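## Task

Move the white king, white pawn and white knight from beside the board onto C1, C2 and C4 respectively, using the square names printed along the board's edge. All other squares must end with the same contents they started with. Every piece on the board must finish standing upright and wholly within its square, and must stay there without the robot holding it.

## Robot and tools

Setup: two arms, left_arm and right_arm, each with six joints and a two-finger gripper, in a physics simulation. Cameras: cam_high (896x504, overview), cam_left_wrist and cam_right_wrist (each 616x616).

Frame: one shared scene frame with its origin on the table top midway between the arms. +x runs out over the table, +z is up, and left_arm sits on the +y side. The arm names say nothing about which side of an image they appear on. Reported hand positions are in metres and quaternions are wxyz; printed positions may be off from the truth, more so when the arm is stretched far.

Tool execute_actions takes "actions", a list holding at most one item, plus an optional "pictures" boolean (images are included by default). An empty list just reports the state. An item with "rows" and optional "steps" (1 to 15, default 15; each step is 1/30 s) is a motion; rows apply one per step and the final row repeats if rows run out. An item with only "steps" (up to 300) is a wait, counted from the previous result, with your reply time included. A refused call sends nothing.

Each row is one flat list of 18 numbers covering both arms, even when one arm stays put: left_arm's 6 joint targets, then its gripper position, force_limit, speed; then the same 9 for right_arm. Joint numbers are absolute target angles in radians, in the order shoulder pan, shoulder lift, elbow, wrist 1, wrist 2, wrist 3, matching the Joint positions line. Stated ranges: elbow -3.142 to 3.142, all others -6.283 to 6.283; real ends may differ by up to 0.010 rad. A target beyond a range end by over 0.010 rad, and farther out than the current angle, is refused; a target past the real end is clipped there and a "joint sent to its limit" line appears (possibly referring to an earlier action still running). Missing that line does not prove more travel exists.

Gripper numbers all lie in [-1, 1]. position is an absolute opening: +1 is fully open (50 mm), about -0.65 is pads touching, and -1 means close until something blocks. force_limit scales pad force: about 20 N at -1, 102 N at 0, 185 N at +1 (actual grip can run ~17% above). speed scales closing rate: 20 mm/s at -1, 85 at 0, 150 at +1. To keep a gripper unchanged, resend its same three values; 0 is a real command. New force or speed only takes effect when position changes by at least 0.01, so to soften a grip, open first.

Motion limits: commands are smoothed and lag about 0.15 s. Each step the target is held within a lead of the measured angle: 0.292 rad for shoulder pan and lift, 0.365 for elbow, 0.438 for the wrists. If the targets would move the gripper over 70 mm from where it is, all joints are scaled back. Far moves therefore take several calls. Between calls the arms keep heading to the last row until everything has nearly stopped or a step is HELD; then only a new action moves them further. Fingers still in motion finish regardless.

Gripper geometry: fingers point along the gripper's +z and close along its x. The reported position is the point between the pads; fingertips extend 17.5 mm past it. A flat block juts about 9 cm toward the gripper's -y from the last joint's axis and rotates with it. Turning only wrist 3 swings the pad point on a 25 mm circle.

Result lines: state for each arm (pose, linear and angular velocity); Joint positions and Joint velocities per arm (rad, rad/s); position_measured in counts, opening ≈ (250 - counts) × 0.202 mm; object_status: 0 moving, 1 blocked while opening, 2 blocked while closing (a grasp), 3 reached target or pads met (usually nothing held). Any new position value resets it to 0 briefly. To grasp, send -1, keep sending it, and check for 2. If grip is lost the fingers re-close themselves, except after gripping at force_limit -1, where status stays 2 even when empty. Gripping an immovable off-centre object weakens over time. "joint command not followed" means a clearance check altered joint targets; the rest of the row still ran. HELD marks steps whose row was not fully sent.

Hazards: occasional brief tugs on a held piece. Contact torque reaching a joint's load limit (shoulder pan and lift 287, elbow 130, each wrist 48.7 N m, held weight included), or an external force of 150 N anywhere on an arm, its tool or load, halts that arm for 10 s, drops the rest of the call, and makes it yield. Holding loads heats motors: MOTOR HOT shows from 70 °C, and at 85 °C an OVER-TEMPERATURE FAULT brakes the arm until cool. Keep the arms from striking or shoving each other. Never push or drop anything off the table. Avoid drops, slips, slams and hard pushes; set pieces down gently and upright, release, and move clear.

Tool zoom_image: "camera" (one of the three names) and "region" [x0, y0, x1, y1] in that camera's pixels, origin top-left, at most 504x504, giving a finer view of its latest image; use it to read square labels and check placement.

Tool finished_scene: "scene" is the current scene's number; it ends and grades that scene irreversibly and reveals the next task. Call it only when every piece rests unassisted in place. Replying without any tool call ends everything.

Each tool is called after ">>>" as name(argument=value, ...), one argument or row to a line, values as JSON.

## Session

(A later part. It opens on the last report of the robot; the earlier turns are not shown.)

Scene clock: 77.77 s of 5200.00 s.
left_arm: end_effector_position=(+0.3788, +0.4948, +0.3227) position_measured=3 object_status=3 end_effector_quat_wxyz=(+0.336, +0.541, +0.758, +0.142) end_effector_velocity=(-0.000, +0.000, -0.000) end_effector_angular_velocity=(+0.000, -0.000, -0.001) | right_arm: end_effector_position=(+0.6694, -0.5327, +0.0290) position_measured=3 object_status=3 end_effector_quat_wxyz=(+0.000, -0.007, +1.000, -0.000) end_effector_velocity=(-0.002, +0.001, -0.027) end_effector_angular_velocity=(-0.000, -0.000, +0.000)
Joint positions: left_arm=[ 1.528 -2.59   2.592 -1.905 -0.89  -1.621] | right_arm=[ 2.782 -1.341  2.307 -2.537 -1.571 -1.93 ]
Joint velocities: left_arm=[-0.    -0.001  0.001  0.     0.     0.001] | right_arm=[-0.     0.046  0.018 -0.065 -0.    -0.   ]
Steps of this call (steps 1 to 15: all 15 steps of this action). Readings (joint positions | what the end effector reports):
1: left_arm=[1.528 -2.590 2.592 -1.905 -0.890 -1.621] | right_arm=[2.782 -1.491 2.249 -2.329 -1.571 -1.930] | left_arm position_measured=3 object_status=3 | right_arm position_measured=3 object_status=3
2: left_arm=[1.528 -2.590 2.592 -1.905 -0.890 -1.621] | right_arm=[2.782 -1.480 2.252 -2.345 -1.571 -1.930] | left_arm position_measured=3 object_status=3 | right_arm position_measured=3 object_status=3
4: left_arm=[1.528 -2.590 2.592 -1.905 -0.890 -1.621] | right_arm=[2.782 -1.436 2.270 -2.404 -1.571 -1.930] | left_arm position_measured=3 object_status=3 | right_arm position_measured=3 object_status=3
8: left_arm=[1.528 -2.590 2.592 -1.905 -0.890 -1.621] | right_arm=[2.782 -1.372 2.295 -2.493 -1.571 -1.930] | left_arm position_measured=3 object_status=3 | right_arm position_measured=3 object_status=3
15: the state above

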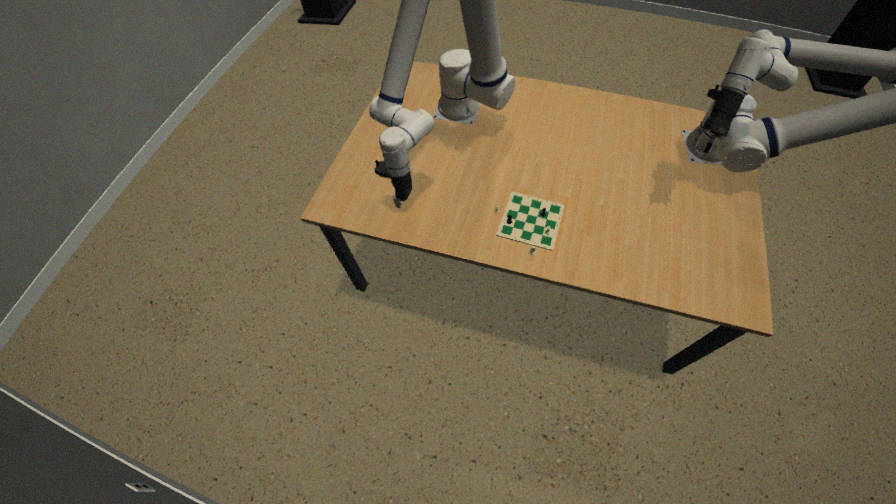

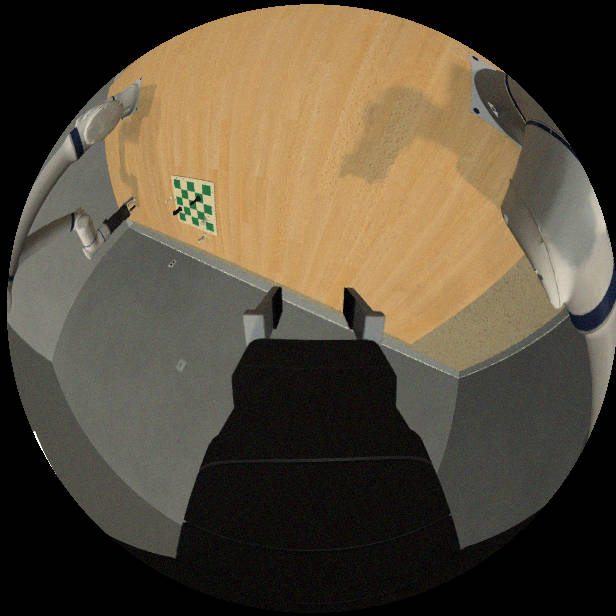

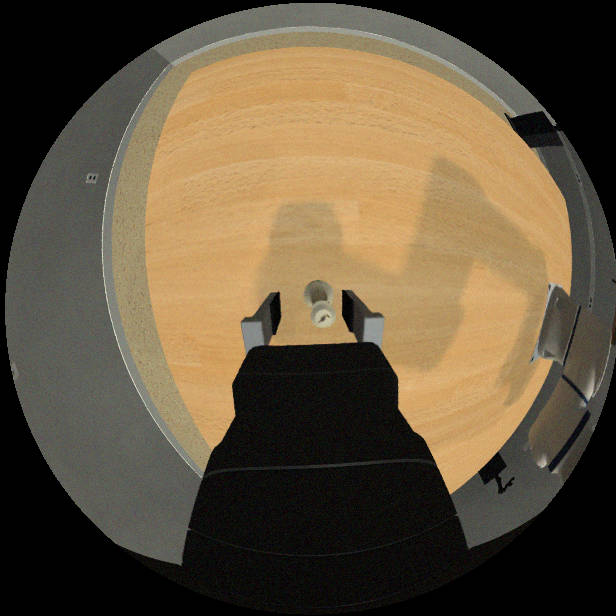

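>>> execute_actions(
  actions=[
    {"rows":[[1.528,-2.59,2.592,-1.905,-0.89,-1.621,1,0,0,2.772,-1.335,2.3218,-2.558,-1.571,-1.94,1,0.6,0]]},
  ],
  pictures=false,
)

>>> execute_actions(
  actions=[
    {"rows":[[1.528,-2.59,2.592,-1.905,-0.89,-1.621,1,0,0,2.772,-1.335,2.3218,-2.558,-1.571,-1.94,-1,0.6,0]]},
  ],
)

>>> execute_actions(
  actions=[
    {"rows":[[1.528,-2.59,2.592,-1.905,-0.89,-1.621,1,0,0,2.782,-1.491,2.2487,-2.329,-1.571,-1.93,-1,0.6,0]]},
  ],
  pictures=false,
)

>>> execute_actions(
  actions=[
    {"rows":[[1.528,-2.59,2.592,-1.905,-0.89,-1.621,1,0,0,3.5663,-1.217,1.8875,-2.2415,-1.571,-1.146,-1,0.6,0]]},
  ],
  pictures=false,
)

>>> execute_actions(
  actions=[
    {"steps":40},
  ],
  pictures=false,
)

>>> execute_actions(
  actions=[
    {"rows":[[1.528,-2.59,2.592,-1.905,-0.89,-1.621,1,0,0,3.5663,-1.1205,1.9305,-2.381,-1.571,-1.146,-1,0.6,0]]},
  ],
)

>>> zoom_image(
  camera="cam_right_wrist",
  region=[210,180,410,350],
)

Scene clock: 87.20 s of 5200.00 s.
left_arm: end_effector_position=(+0.3788, +0.4948, +0.3227) position_measured=3 object_status=3 end_effector_quat_wxyz=(+0.336, +0.541, +0.758, +0.142) end_effector_velocity=(-0.000, -0.000, +0.000) end_effector_angular_velocity=(+0.000, -0.000, -0.000) | right_arm: end_effector_position=(+0.6634, -0.5364, +0.0215) position_measured=3 object_status=3 end_effector_quat_wxyz=(+0.000, -0.007, +1.000, -0.000) end_effector_velocity=(-0.001, -0.001, -0.001) end_effector_angular_velocity=(-0.001, -0.001, -0.000)
Joint positions: left_arm=[ 1.528 -2.59   2.592 -1.905 -0.89  -1.621] | right_arm=[ 2.772 -1.335  2.321 -2.558 -1.571 -1.94 ]
Joint velocities: left_arm=[-0. -0. -0.  0.  0. -0.] | right_arm=[-0.002  0.     0.002 -0.003 -0.001 -0.002]
Steps of this call (steps 1 to 15: the robot went on to your last target; steps 16 to 90: nothing new was sent; then 5.93 s passed at rest; steps 91 to 105: all 15 steps of this action). Readings (joint positions | what the end effector reports):
91: left_arm=[1.528 -2.590 2.592 -1.905 -0.890 -1.621] | right_arm=[2.782 -1.335 2.309 -2.545 -1.571 -1.930] | left_arm position_measured=3 object_status=3 | right_arm position_measured=3 object_status=3
92: left_arm=[1.528 -2.590 2.592 -1.905 -0.890 -1.621] | right_arm=[2.781 -1.335 2.311 -2.547 -1.571 -1.932] | left_arm position_measured=3 object_status=3 | right_arm position_measured=3 object_status=3
94: left_arm=[1.528 -2.590 2.592 -1.905 -0.890 -1.621] | right_arm=[2.777 -1.335 2.316 -2.552 -1.571 -1.935] | left_arm position_measured=3 object_status=3 | right_arm position_measured=3 object_status=3
98: left_arm=[1.528 -2.590 2.592 -1.905 -0.890 -1.621] | right_arm=[2.774 -1.335 2.320 -2.556 -1.571 -1.938] | left_arm position_measured=3 object_status=3 | right_arm position_measured=3 object_status=3
105: the state above

Scene clock: 87.70 s of 5200.00 s.
left_arm: end_effector_position=(+0.3788, +0.4948, +0.3227) position_measured=3 object_status=3 end_effector_quat_wxyz=(+0.336, +0.541, +0.758, +0.142) end_effector_velocity=(-0.000, -0.000, +0.001) end_effector_angular_velocity=(-0.002, +0.000, +0.001) | right_arm: end_effector_position=(+0.6635, -0.5367, +0.0217) position_measured=169 object_status=0 end_effector_quat_wxyz=(+0.001, -0.007, +1.000, -0.000) end_effector_velocity=(+0.000, -0.000, +0.001) end_effector_angular_velocity=(-0.001, -0.001, -0.001)
Joint positions: left_arm=[ 1.528 -2.59   2.592 -1.905 -0.89  -1.621] | right_arm=[ 2.772 -1.335  2.322 -2.558 -1.571 -1.94 ]
Joint velocities: left_arm=[-0.    -0.    -0.001  0.001 -0.    -0.002] | right_arm=[-0.    -0.001 -0.     0.    -0.     0.001]
Steps of this call (steps 1 to 15: all 15 steps of this action). Readings (joint positions | what the end effector reports):
1: left_arm=[1.528 -2.590 2.592 -1.905 -0.890 -1.621] | right_arm=[2.772 -1.335 2.322 -2.558 -1.571 -1.940] | left_arm position_measured=3 object_status=3 | right_arm position_measured=7 object_status=0
2: left_arm=[1.528 -2.590 2.592 -1.905 -0.890 -1.621] | right_arm=[2.772 -1.335 2.322 -2.558 -1.571 -1.940] | left_arm position_measured=3 object_status=3 | right_arm position_measured=21 object_status=0
4: left_arm=[1.528 -2.590 2.592 -1.905 -0.890 -1.621] | right_arm=[2.772 -1.335 2.322 -2.558 -1.571 -1.940] | left_arm position_measured=3 object_status=3 | right_arm position_measured=49 object_status=0
8: left_arm=[1.528 -2.590 2.592 -1.905 -0.890 -1.621] | right_arm=[2.772 -1.335 2.322 -2.558 -1.571 -1.940] | left_arm position_measured=3 object_status=3 | right_arm position_measured=105 object_status=0
15: the state above

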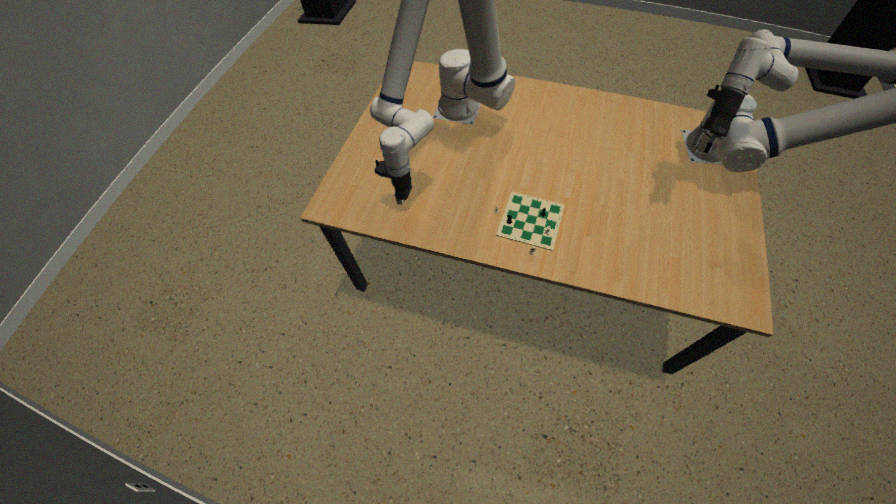

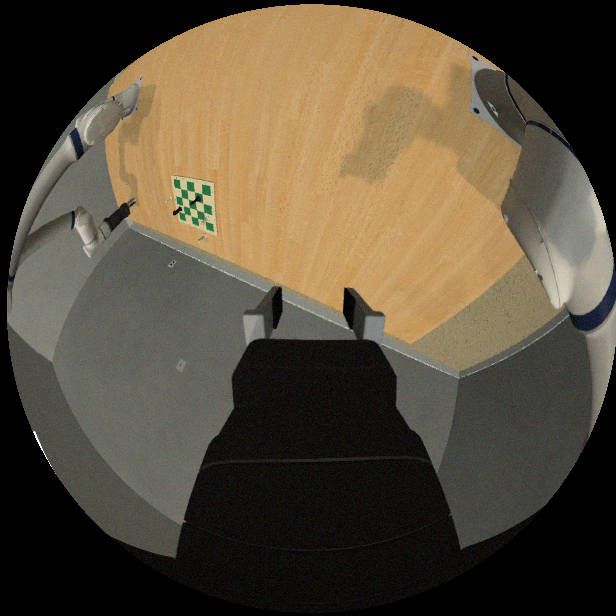

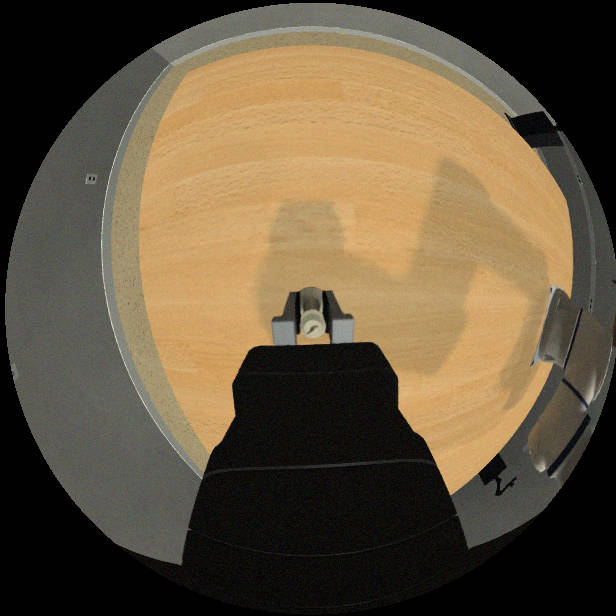

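Scene clock: 88.20 s of 5200.00 s.
left_arm: end_effector_position=(+0.3788, +0.4948, +0.3227) position_measured=3 object_status=3 end_effector_quat_wxyz=(+0.336, +0.541, +0.758, +0.142) end_effector_velocity=(+0.000, +0.000, +0.001) end_effector_angular_velocity=(-0.002, +0.000, +0.002) | right_arm: end_effector_position=(+0.6687, -0.5326, +0.1162) position_measured=194 object_status=2 end_effector_quat_wxyz=(+0.000, -0.007, +1.000, -0.000) end_effector_velocity=(-0.000, +0.002, +0.032) end_effector_angular_velocity=(-0.000, -0.001, -0.001)
Joint positions: left_arm=[ 1.528 -2.59   2.592 -1.905 -0.89  -1.621] | right_arm=[ 2.782 -1.485  2.252 -2.338 -1.571 -1.93 ]
Joint velocities: left_arm=[ 0.001 -0.    -0.001  0.    -0.    -0.002] | right_arm=[ 0.003 -0.048 -0.024  0.071  0.     0.004]
Steps of this call (steps 1 to 15: all 15 steps of this action). Readings (joint positions | what the end effector reports):
1: left_arm=[1.528 -2.590 2.592 -1.905 -0.890 -1.621] | right_arm=[2.772 -1.336 2.322 -2.558 -1.571 -1.940] | left_arm position_measured=3 object_status=3 | right_arm position_measured=169 object_status=0
2: left_arm=[1.528 -2.590 2.592 -1.905 -0.890 -1.621] | right_arm=[2.772 -1.346 2.317 -2.541 -1.571 -1.940] | left_arm position_measured=3 object_status=3 | right_arm position_measured=190 object_status=0
4: left_arm=[1.528 -2.590 2.592 -1.905 -0.890 -1.621] | right_arm=[2.775 -1.388 2.296 -2.479 -1.571 -1.937] | left_arm position_measured=3 object_status=3 | right_arm position_measured=194 object_status=0
8: left_arm=[1.528 -2.590 2.592 -1.905 -0.890 -1.621] | right_arm=[2.779 -1.452 2.267 -2.386 -1.571 -1.933] | left_arm position_measured=3 object_status=3 | right_arm position_measured=194 object_status=0
15: the state above

Scene clock: 88.70 s of 5200.00 s.
left_arm: end_effector_position=(+0.3788, +0.4948, +0.3227) position_measured=3 object_status=3 end_effector_quat_wxyz=(+0.336, +0.541, +0.758, +0.142) end_effector_velocity=(+0.000, +0.000, -0.001) end_effector_angular_velocity=(+0.003, +0.000, +0.001) | right_arm: end_effector_position=(+0.7724, -0.4021, +0.1249) position_measured=194 object_status=2 end_effector_quat_wxyz=(+0.000, +0.052, +0.999, -0.000) end_effector_velocity=(+0.098, +0.354, +0.000) end_effector_angular_velocity=(+0.000, +0.001, -0.253)
Joint positions: left_arm=[ 1.528 -2.59   2.592 -1.905 -0.89  -1.621] | right_arm=[ 3.018 -1.328  2.037 -2.28  -1.571 -1.575]
Joint velocities: left_arm=[ 0.001  0.001  0.001  0.001  0.    -0.001] | right_arm=[ 0.519  0.217 -0.292  0.076  0.     0.772]
Steps of this call (steps 1 to 15: all 15 steps of this action). Readings (joint positions | what the end effector reports):
1: left_arm=[1.528 -2.590 2.592 -1.905 -0.890 -1.621] | right_arm=[2.782 -1.486 2.250 -2.336 -1.571 -1.930] | left_arm position_measured=3 object_status=3 | right_arm position_measured=194 object_status=2
2: left_arm=[1.528 -2.590 2.592 -1.905 -0.890 -1.621] | right_arm=[2.793 -1.476 2.237 -2.332 -1.571 -1.913] | left_arm position_measured=3 object_status=3 | right_arm position_measured=194 object_status=2
4: left_arm=[1.528 -2.590 2.592 -1.905 -0.890 -1.621] | right_arm=[2.828 -1.445 2.194 -2.321 -1.571 -1.861] | left_arm position_measured=3 object_status=3 | right_arm position_measured=194 object_status=2
8: left_arm=[1.528 -2.590 2.592 -1.905 -0.890 -1.621] | right_arm=[2.895 -1.394 2.126 -2.303 -1.571 -1.760] | left_arm position_measured=3 object_status=3 | right_arm position_measured=194 object_status=2
15: the state above

Scene clock: 90.03 s of 5200.00 s.
left_arm: end_effector_position=(+0.3788, +0.4948, +0.3227) position_measured=3 object_status=3 end_effector_quat_wxyz=(+0.336, +0.541, +0.758, +0.142) end_effector_velocity=(-0.000, -0.001, -0.001) end_effector_angular_velocity=(+0.003, +0.000, -0.002) | right_arm: end_effector_position=(+0.6919, -0.0132, +0.1219) position_measured=194 object_status=2 end_effector_quat_wxyz=(+0.000, -0.006, +1.000, -0.000) end_effector_velocity=(-0.011, +0.018, +0.000) end_effector_angular_velocity=(+0.001, -0.000, +0.013)
Joint positions: left_arm=[ 1.528 -2.59   2.592 -1.905 -0.89  -1.621] | right_arm=[ 3.563 -1.218  1.888 -2.242 -1.571 -1.148]
Joint velocities: left_arm=[-0.002  0.001  0.001  0.001  0.     0.001] | right_arm=[ 0.027  0.003 -0.005  0.001  0.     0.015]
Steps of this call (steps 1 to 40: the robot went on to your last target). Readings (joint positions | what the end effector reports):
1: left_arm=[1.528 -2.590 2.592 -1.905 -0.890 -1.621] | right_arm=[3.036 -1.321 2.028 -2.278 -1.571 -1.549] | left_arm position_measured=3 object_status=3 | right_arm position_measured=194 object_status=2
2: left_arm=[1.528 -2.590 2.592 -1.905 -0.890 -1.621] | right_arm=[3.053 -1.315 2.019 -2.276 -1.571 -1.524] | left_arm position_measured=3 object_status=3 | right_arm position_measured=194 object_status=2
4: left_arm=[1.528 -2.590 2.592 -1.905 -0.890 -1.621] | right_arm=[3.088 -1.303 2.003 -2.271 -1.571 -1.477] | left_arm position_measured=3 object_status=3 | right_arm position_measured=194 object_status=2
8: left_arm=[1.528 -2.590 2.592 -1.905 -0.890 -1.621] | right_arm=[3.157 -1.283 1.977 -2.265 -1.571 -1.402] | left_arm position_measured=3 object_status=3 | right_arm position_measured=194 object_status=2
40: the state above

Scene clock: 90.53 s of 5200.00 s.
left_arm: end_effector_position=(+0.3788, +0.4948, +0.3227) position_measured=3 object_status=3 end_effector_quat_wxyz=(+0.336, +0.541, +0.758, +0.142) end_effector_velocity=(-0.000, -0.000, -0.001) end_effector_angular_velocity=(+0.003, +0.001, -0.000) | right_arm: end_effector_position=(+0.6915, -0.0104, +0.0425) position_measured=194 object_status=2 end_effector_quat_wxyz=(+0.000, -0.007, +1.000, -0.000) end_effector_velocity=(-0.002, -0.000, -0.021) end_effector_angular_velocity=(-0.001, +0.002, +0.001)
Joint positions: left_arm=[ 1.528 -2.59   2.592 -1.905 -0.89  -1.621] | right_arm=[ 3.566 -1.124  1.929 -2.376 -1.571 -1.146]
Joint velocities: left_arm=[-0.     0.003  0.     0.001 -0.    -0.   ] | right_arm=[ 0.001  0.025  0.011 -0.035  0.    -0.   ]
Steps of this call (steps 1 to 15: all 15 steps of this action). Readings (joint positions | what the end effector reports):
1: left_arm=[1.528 -2.590 2.592 -1.905 -0.890 -1.621] | right_arm=[3.564 -1.217 1.888 -2.242 -1.571 -1.148] | left_arm position_measured=3 object_status=3 | right_arm position_measured=194 object_status=2
2: left_arm=[1.528 -2.590 2.592 -1.905 -0.890 -1.621] | right_arm=[3.564 -1.207 1.891 -2.258 -1.571 -1.147] | left_arm position_measured=3 object_status=3 | right_arm position_measured=194 object_status=2
4: left_arm=[1.528 -2.590 2.592 -1.905 -0.890 -1.621] | right_arm=[3.565 -1.174 1.908 -2.302 -1.571 -1.147] | left_arm position_measured=3 object_status=3 | right_arm position_measured=194 object_status=2
8: left_arm=[1.528 -2.590 2.592 -1.905 -0.890 -1.621] | right_arm=[3.566 -1.140 1.922 -2.353 -1.571 -1.146] | left_arm position_measured=3 object_status=3 | right_arm position_measured=194 object_status=2
15: the state above

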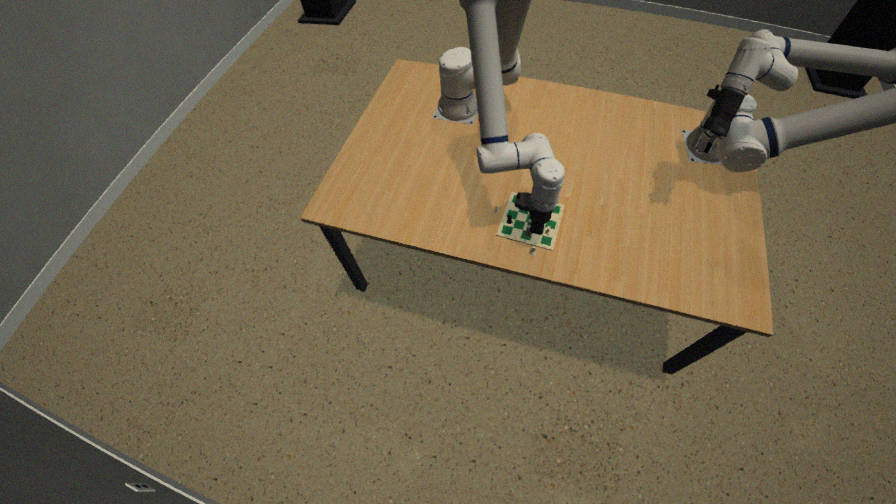

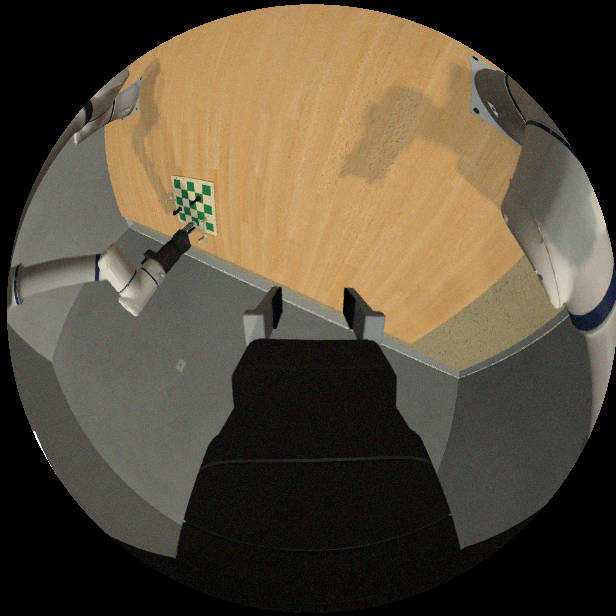

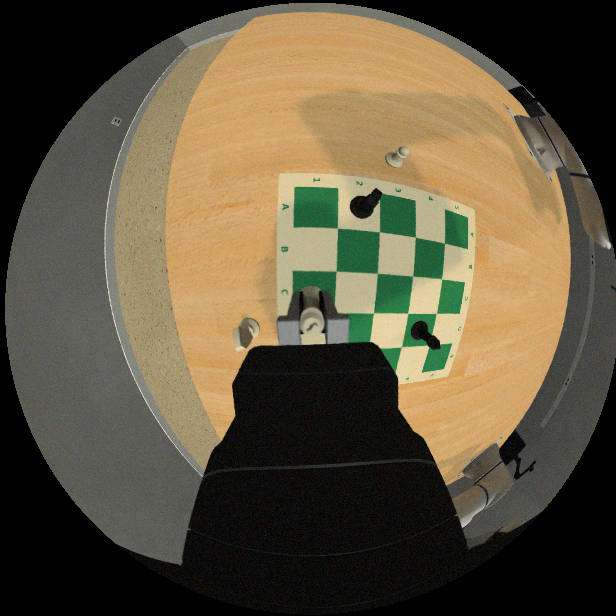

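Region (210, 180, 410, 350) of cam_right_wrist's 616x616 image, scaled by 2.520, with more detail than that image has; it fills the top 428 rows of this view, and the rest is white.

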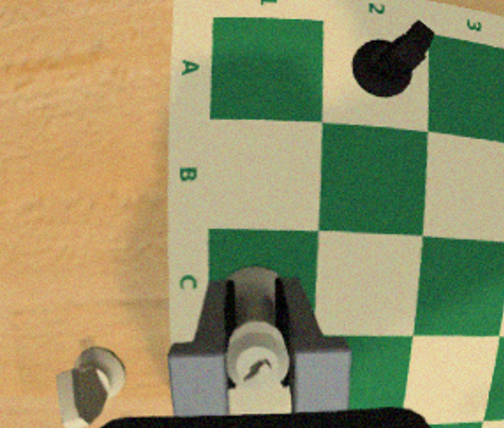

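>>> execute_actions(
  actions=[
    {"rows":[[1.528,-2.59,2.592,-1.905,-0.89,-1.621,1,0,0,3.5663,-1.111,1.9375,-2.3975,-1.571,-1.146,-1,0.6,0]]},
  ],
  pictures=false,
)

>>> execute_actions(
  actions=[
    {"rows":[[1.528,-2.59,2.592,-1.905,-0.89,-1.621,1,0,0,3.5663,-1.111,1.9375,-2.3975,-1.571,-1.146,0.5,0.6,0]]},
  ],
)

>>> execute_actions(
  actions=[
    {"rows":[[1.528,-2.59,2.592,-1.905,-0.89,-1.621,1,0,0,3.5663,-1.217,1.8875,-2.2415,-1.571,-1.146,0.5,0.6,0]]},
  ],
)

>>> execute_actions(
  actions=[
    {"rows":[[1.528,-2.59,2.592,-1.905,-0.89,-1.621,1,0,0,3.4237,-1.4206,2.166,-2.3165,-1.571,-1.288,0.5,0.6,0]]},
  ],
  pictures=false,
)

>>> execute_actions(
  actions=[
    {"steps":10},
  ],
  pictures=false,
)

>>> execute_actions(
  actions=[
    {"rows":[[1.528,-2.59,2.592,-1.905,-0.89,-1.621,1,0,0,3.4237,-1.2775,2.2234,-2.517,-1.571,-1.288,0.5,0.6,0]]},
  ],
)

Scene clock: 98.33 s of 5200.00 s.
left_arm: end_effector_position=(+0.3788, +0.4948, +0.3227) position_measured=3 object_status=3 end_effector_quat_wxyz=(+0.336, +0.541, +0.758, +0.142) end_effector_velocity=(+0.000, +0.001, -0.001) end_effector_angular_velocity=(+0.001, +0.001, +0.001) | right_arm: end_effector_position=(+0.6901, -0.0110, +0.0316) position_measured=194 object_status=2 end_effector_quat_wxyz=(+0.001, -0.007, +1.000, +0.000) end_effector_velocity=(-0.001, -0.001, -0.004) end_effector_angular_velocity=(-0.002, +0.003, +0.000)
Joint positions: left_arm=[ 1.528 -2.59   2.592 -1.905 -0.89  -1.621] | right_arm=[ 3.566 -1.112  1.937 -2.397 -1.571 -1.146]
Joint velocities: left_arm=[ 0.001 -0.001  0.001  0.    -0.001  0.   ] | right_arm=[ 0.     0.005  0.002 -0.004 -0.    -0.   ]
Steps of this call (steps 1 to 15: the robot went on to your last target; steps 16 to 90: nothing new was sent; then 4.30 s passed at rest; steps 91 to 105: all 15 steps of this action). Readings (joint positions | what the end effector reports):
91: left_arm=[1.528 -2.590 2.592 -1.905 -0.890 -1.621] | right_arm=[3.566 -1.120 1.931 -2.381 -1.571 -1.146] | left_arm position_measured=3 object_status=3 | right_arm position_measured=194 object_status=2
92: left_arm=[1.528 -2.590 2.592 -1.905 -0.890 -1.621] | right_arm=[3.566 -1.119 1.931 -2.384 -1.571 -1.146] | left_arm position_measured=3 object_status=3 | right_arm position_measured=194 object_status=2
94: left_arm=[1.528 -2.590 2.592 -1.905 -0.890 -1.621] | right_arm=[3.566 -1.115 1.934 -2.389 -1.571 -1.146] | left_arm position_measured=3 object_status=3 | right_arm position_measured=194 object_status=2
98: left_arm=[1.528 -2.590 2.592 -1.905 -0.890 -1.621] | right_arm=[3.566 -1.113 1.936 -2.395 -1.571 -1.146] | left_arm position_measured=3 object_status=3 | right_arm position_measured=194 object_status=2
105: the state above

Scene clock: 98.83 s of 5200.00 s.
left_arm: end_effector_position=(+0.3788, +0.4948, +0.3227) position_measured=3 object_status=3 end_effector_quat_wxyz=(+0.336, +0.541, +0.758, +0.142) end_effector_velocity=(-0.000, -0.000, +0.000) end_effector_angular_velocity=(+0.001, +0.000, -0.000) | right_arm: end_effector_position=(+0.6897, -0.0112, +0.0307) position_measured=78 object_status=0 end_effector_quat_wxyz=(-0.000, -0.007, +1.000, -0.000) end_effector_velocity=(-0.000, +0.000, -0.000) end_effector_angular_velocity=(+0.000, -0.000, +0.000)
Joint positions: left_arm=[ 1.528 -2.59   2.592 -1.905 -0.89  -1.621] | right_arm=[ 3.566 -1.111  1.938 -2.397 -1.571 -1.146]
Joint velocities: left_arm=[-0.     0.001 -0.001  0.     0.     0.   ] | right_arm=[ 0.     0.     0.001 -0.002  0.    -0.   ]
Steps of this call (steps 1 to 15: all 15 steps of this action). Readings (joint positions | what the end effector reports):
1: left_arm=[1.528 -2.590 2.592 -1.905 -0.890 -1.621] | right_arm=[3.566 -1.112 1.937 -2.397 -1.571 -1.146] | left_arm position_measured=3 object_status=3 | right_arm position_measured=190 object_status=0
2: left_arm=[1.528 -2.590 2.592 -1.905 -0.890 -1.621] | right_arm=[3.566 -1.111 1.937 -2.397 -1.571 -1.146] | left_arm position_measured=3 object_status=3 | right_arm position_measured=176 object_status=0
4: left_arm=[1.528 -2.590 2.592 -1.905 -0.890 -1.621] | right_arm=[3.566 -1.111 1.938 -2.398 -1.571 -1.146] | left_arm position_measured=3 object_status=3 | right_arm position_measured=148 object_status=0
8: left_arm=[1.528 -2.590 2.592 -1.905 -0.890 -1.621] | right_arm=[3.566 -1.110 1.938 -2.397 -1.571 -1.146] | left_arm position_measured=3 object_status=3 | right_arm position_measured=92 object_status=0
15: the state above

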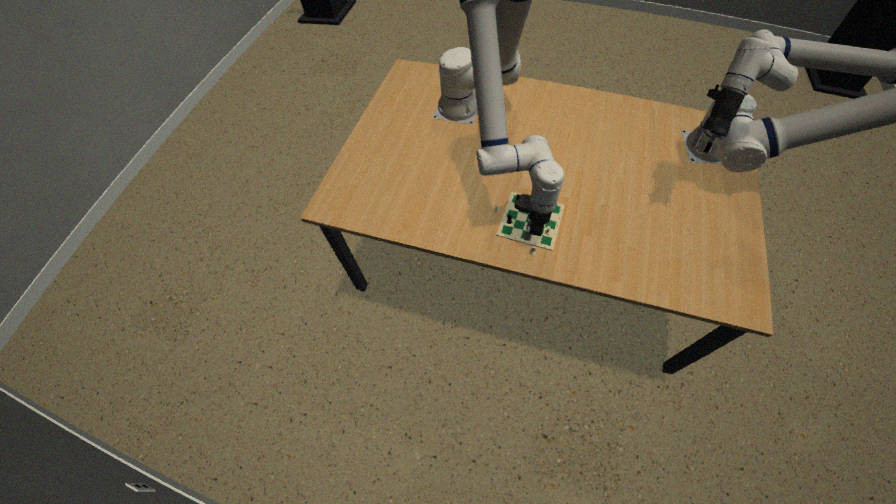

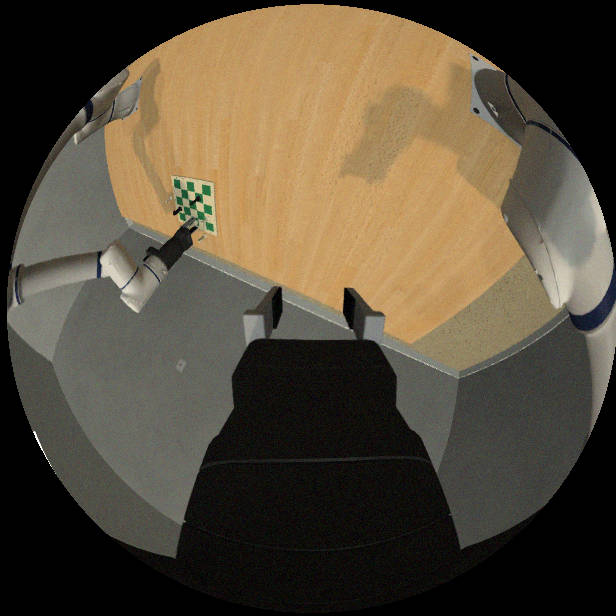

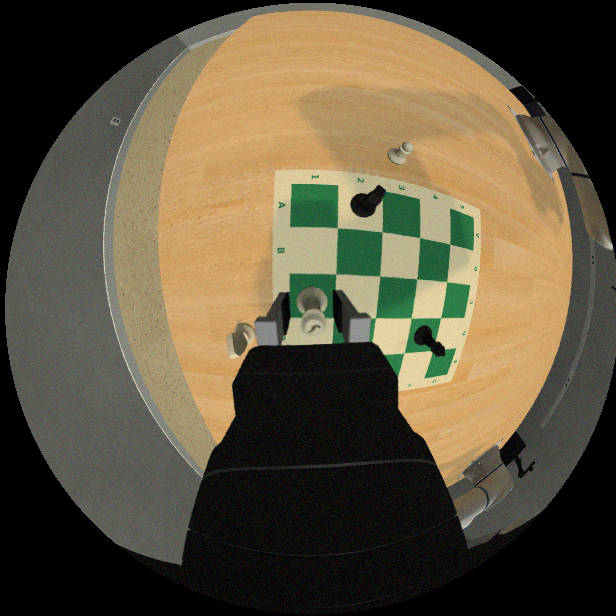

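Scene clock: 99.33 s of 5200.00 s.
left_arm: end_effector_position=(+0.3788, +0.4948, +0.3227) position_measured=3 object_status=3 end_effector_quat_wxyz=(+0.336, +0.541, +0.758, +0.142) end_effector_velocity=(-0.000, -0.000, +0.000) end_effector_angular_velocity=(-0.003, +0.000, +0.001) | right_arm: end_effector_position=(+0.6906, -0.0108, +0.1185) position_measured=78 object_status=3 end_effector_quat_wxyz=(+0.000, -0.007, +1.000, -0.000) end_effector_velocity=(-0.001, -0.000, +0.025) end_effector_angular_velocity=(+0.000, +0.000, -0.000)
Joint positions: left_arm=[ 1.528 -2.59   2.592 -1.905 -0.89  -1.621] | right_arm=[ 3.566 -1.213  1.889 -2.247 -1.571 -1.146]
Joint velocities: left_arm=[-0.    -0.001 -0.    -0.    -0.    -0.003] | right_arm=[-0.    -0.028 -0.014  0.042  0.     0.   ]
Steps of this call (steps 1 to 15: all 15 steps of this action). Readings (joint positions | what the end effector reports):
1: left_arm=[1.528 -2.590 2.592 -1.905 -0.890 -1.621] | right_arm=[3.566 -1.111 1.937 -2.397 -1.571 -1.146] | left_arm position_measured=3 object_status=3 | right_arm position_measured=78 object_status=3
2: left_arm=[1.528 -2.590 2.592 -1.905 -0.890 -1.621] | right_arm=[3.566 -1.121 1.933 -2.380 -1.571 -1.146] | left_arm position_measured=3 object_status=3 | right_arm position_measured=78 object_status=3
4: left_arm=[1.528 -2.590 2.592 -1.905 -0.890 -1.621] | right_arm=[3.566 -1.154 1.916 -2.336 -1.571 -1.146] | left_arm position_measured=3 object_status=3 | right_arm position_measured=78 object_status=3
8: left_arm=[1.528 -2.590 2.592 -1.905 -0.890 -1.621] | right_arm=[3.566 -1.194 1.898 -2.275 -1.571 -1.146] | left_arm position_measured=3 object_status=3 | right_arm position_measured=78 object_status=3
15: the state above

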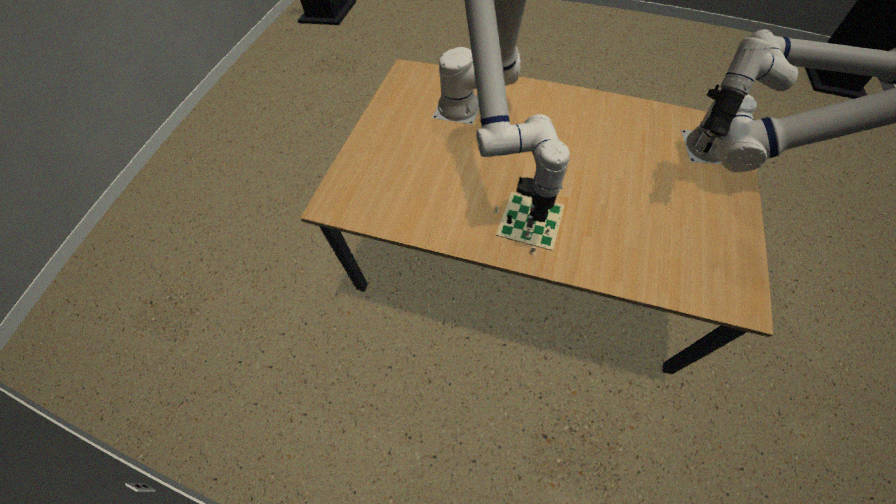

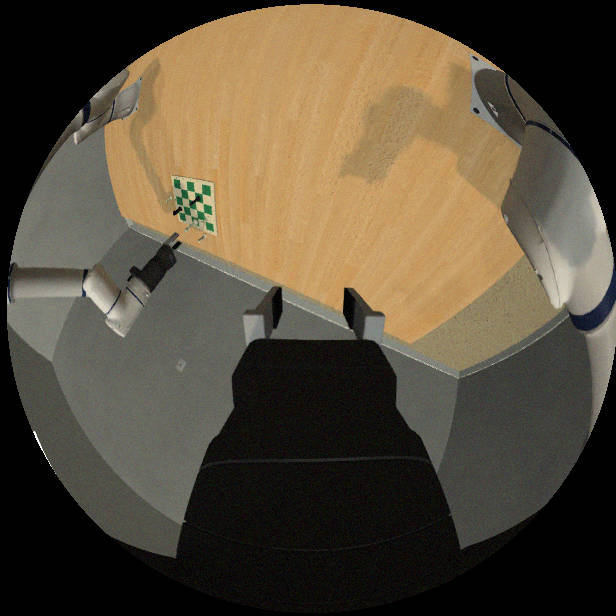

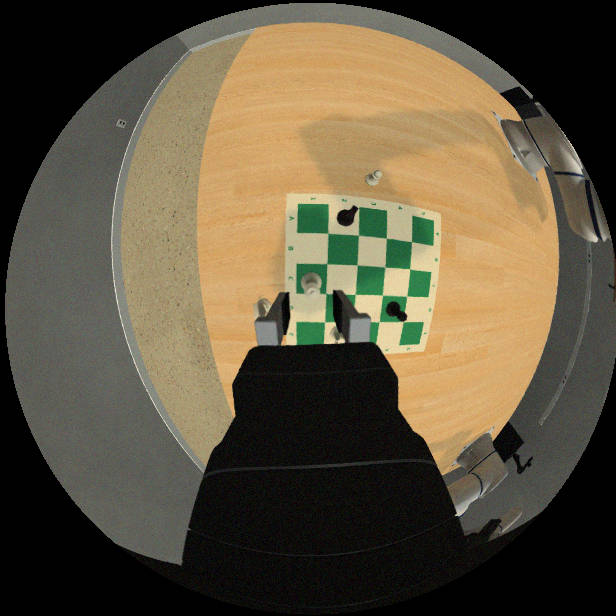

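Scene clock: 99.83 s of 5200.00 s.
left_arm: end_effector_position=(+0.3788, +0.4948, +0.3227) position_measured=3 object_status=3 end_effector_quat_wxyz=(+0.336, +0.541, +0.758, +0.142) end_effector_velocity=(-0.000, -0.000, -0.000) end_effector_angular_velocity=(+0.000, -0.000, -0.002) | right_arm: end_effector_position=(+0.6196, -0.1381, +0.1214) position_measured=78 object_status=3 end_effector_quat_wxyz=(+0.000, -0.007, +1.000, -0.000) end_effector_velocity=(-0.061, -0.082, -0.006) end_effector_angular_velocity=(-0.001, +0.000, -0.000)
Joint positions: left_arm=[ 1.528 -2.59   2.592 -1.905 -0.89  -1.621] | right_arm=[ 3.436 -1.403  2.142 -2.31  -1.571 -1.276]
Joint velocities: left_arm=[-0.002 -0.001  0.001 -0.     0.     0.001] | right_arm=[-0.092 -0.134  0.181 -0.046 -0.001 -0.092]
Steps of this call (steps 1 to 15: all 15 steps of this action). Readings (joint positions | what the end effector reports):
1: left_arm=[1.528 -2.590 2.592 -1.905 -0.890 -1.621] | right_arm=[3.566 -1.215 1.889 -2.246 -1.571 -1.146] | left_arm position_measured=3 object_status=3 | right_arm position_measured=78 object_status=3
2: left_arm=[1.528 -2.590 2.592 -1.905 -0.890 -1.621] | right_arm=[3.559 -1.225 1.902 -2.249 -1.571 -1.153] | left_arm position_measured=3 object_status=3 | right_arm position_measured=78 object_status=3
4: left_arm=[1.528 -2.590 2.592 -1.905 -0.890 -1.621] | right_arm=[3.535 -1.259 1.949 -2.261 -1.571 -1.177] | left_arm position_measured=3 object_status=3 | right_arm position_measured=78 object_status=3
8: left_arm=[1.528 -2.590 2.592 -1.905 -0.890 -1.621] | right_arm=[3.490 -1.324 2.036 -2.283 -1.571 -1.222] | left_arm position_measured=3 object_status=3 | right_arm position_measured=78 object_status=3
15: the state above

Scene clock: 100.17 s of 5200.00 s.
left_arm: end_effector_position=(+0.3788, +0.4948, +0.3227) position_measured=3 object_status=3 end_effector_quat_wxyz=(+0.336, +0.541, +0.758, +0.142) end_effector_velocity=(+0.000, -0.000, -0.000) end_effector_angular_velocity=(+0.002, -0.000, -0.000) | right_arm: end_effector_position=(+0.6121, -0.1479, +0.1206) position_measured=78 object_status=3 end_effector_quat_wxyz=(+0.000, -0.007, +1.000, -0.000) end_effector_velocity=(-0.005, -0.006, -0.001) end_effector_angular_velocity=(-0.001, +0.001, -0.000)
Joint positions: left_arm=[ 1.528 -2.59   2.592 -1.905 -0.89  -1.621] | right_arm=[ 3.425 -1.419  2.164 -2.316 -1.571 -1.287]
Joint velocities: left_arm=[ 0.     0.001  0.    -0.     0.     0.001] | right_arm=[-0.007 -0.009  0.014 -0.003 -0.    -0.007]
Steps of this call (steps 1 to 10: the robot went on to your last target). Readings (joint positions | what the end effector reports):
1: left_arm=[1.528 -2.590 2.592 -1.905 -0.890 -1.621] | right_arm=[3.433 -1.407 2.148 -2.312 -1.571 -1.279] | left_arm position_measured=3 object_status=3 | right_arm position_measured=78 object_status=3
2: left_arm=[1.528 -2.590 2.592 -1.905 -0.890 -1.621] | right_arm=[3.431 -1.410 2.152 -2.313 -1.571 -1.281] | left_arm position_measured=3 object_status=3 | right_arm position_measured=78 object_status=3
4: left_arm=[1.528 -2.590 2.592 -1.905 -0.890 -1.621] | right_arm=[3.428 -1.414 2.158 -2.314 -1.571 -1.284] | left_arm position_measured=3 object_status=3 | right_arm position_measured=78 object_status=3
8: left_arm=[1.528 -2.590 2.592 -1.905 -0.890 -1.621] | right_arm=[3.425 -1.418 2.163 -2.316 -1.571 -1.286] | left_arm position_measured=3 object_status=3 | right_arm position_measured=78 object_status=3
10: the state above

Scene clock: 100.67 s of 5200.00 s.
left_arm: end_effector_position=(+0.3788, +0.4948, +0.3227) position_measured=3 object_status=3 end_effector_quat_wxyz=(+0.336, +0.541, +0.758, +0.142) end_effector_velocity=(+0.000, +0.001, -0.000) end_effector_angular_velocity=(-0.000, -0.000, +0.001) | right_arm: end_effector_position=(+0.6121, -0.1485, +0.0290) position_measured=78 object_status=3 end_effector_quat_wxyz=(+0.000, -0.007, +1.000, -0.000) end_effector_velocity=(-0.003, -0.001, -0.028) end_effector_angular_velocity=(-0.001, +0.001, -0.000)
Joint positions: left_arm=[ 1.528 -2.59   2.592 -1.905 -0.89  -1.621] | right_arm=[ 3.424 -1.283  2.221 -2.509 -1.571 -1.288]
Joint velocities: left_arm=[ 0.001 -0.001  0.001 -0.001  0.     0.001] | right_arm=[-0.     0.042  0.019 -0.059 -0.     0.   ]
Steps of this call (steps 1 to 15: all 15 steps of this action). Readings (joint positions | what the end effector reports):
1: left_arm=[1.528 -2.590 2.592 -1.905 -0.890 -1.621] | right_arm=[3.424 -1.419 2.165 -2.317 -1.571 -1.287] | left_arm position_measured=3 object_status=3 | right_arm position_measured=78 object_status=3
2: left_arm=[1.528 -2.590 2.592 -1.905 -0.890 -1.621] | right_arm=[3.424 -1.409 2.169 -2.333 -1.571 -1.287] | left_arm position_measured=3 object_status=3 | right_arm position_measured=78 object_status=3
4: left_arm=[1.528 -2.590 2.592 -1.905 -0.890 -1.621] | right_arm=[3.424 -1.369 2.187 -2.388 -1.571 -1.288] | left_arm position_measured=3 object_status=3 | right_arm position_measured=78 object_status=3
8: left_arm=[1.528 -2.590 2.592 -1.905 -0.890 -1.621] | right_arm=[3.424 -1.311 2.210 -2.470 -1.571 -1.288] | left_arm position_measured=3 object_status=3 | right_arm position_measured=78 object_status=3
15: the state above

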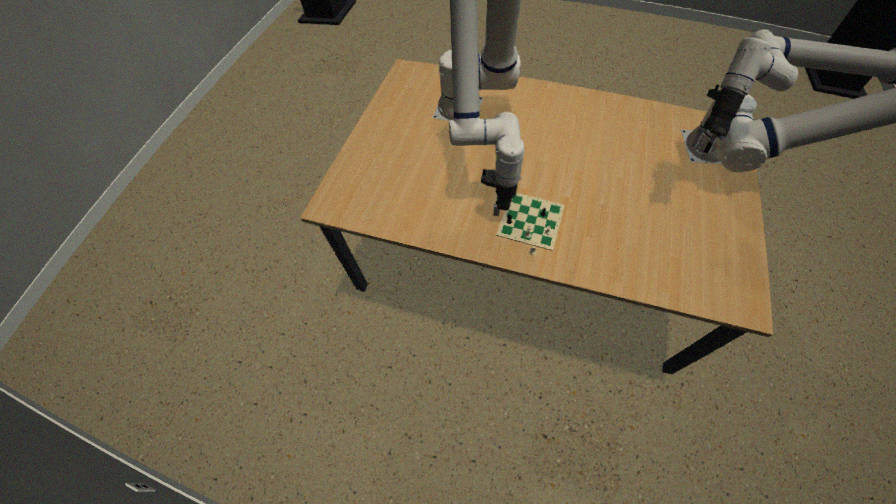

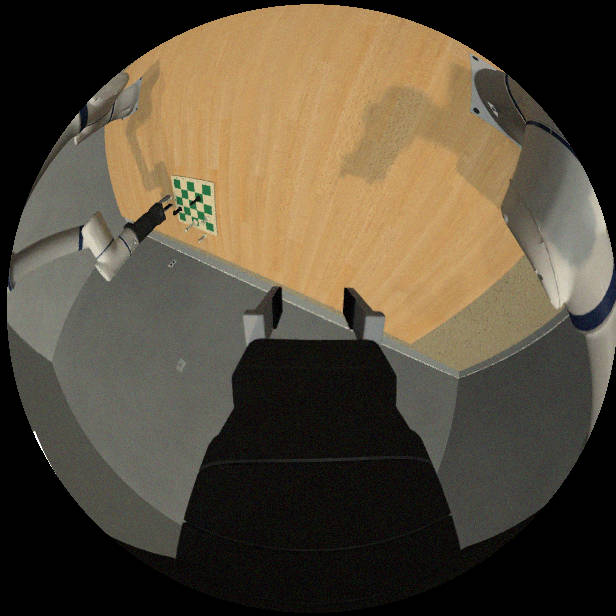

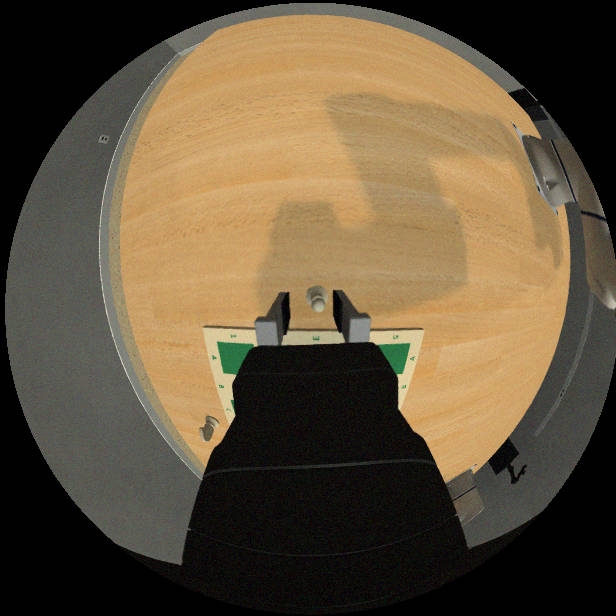

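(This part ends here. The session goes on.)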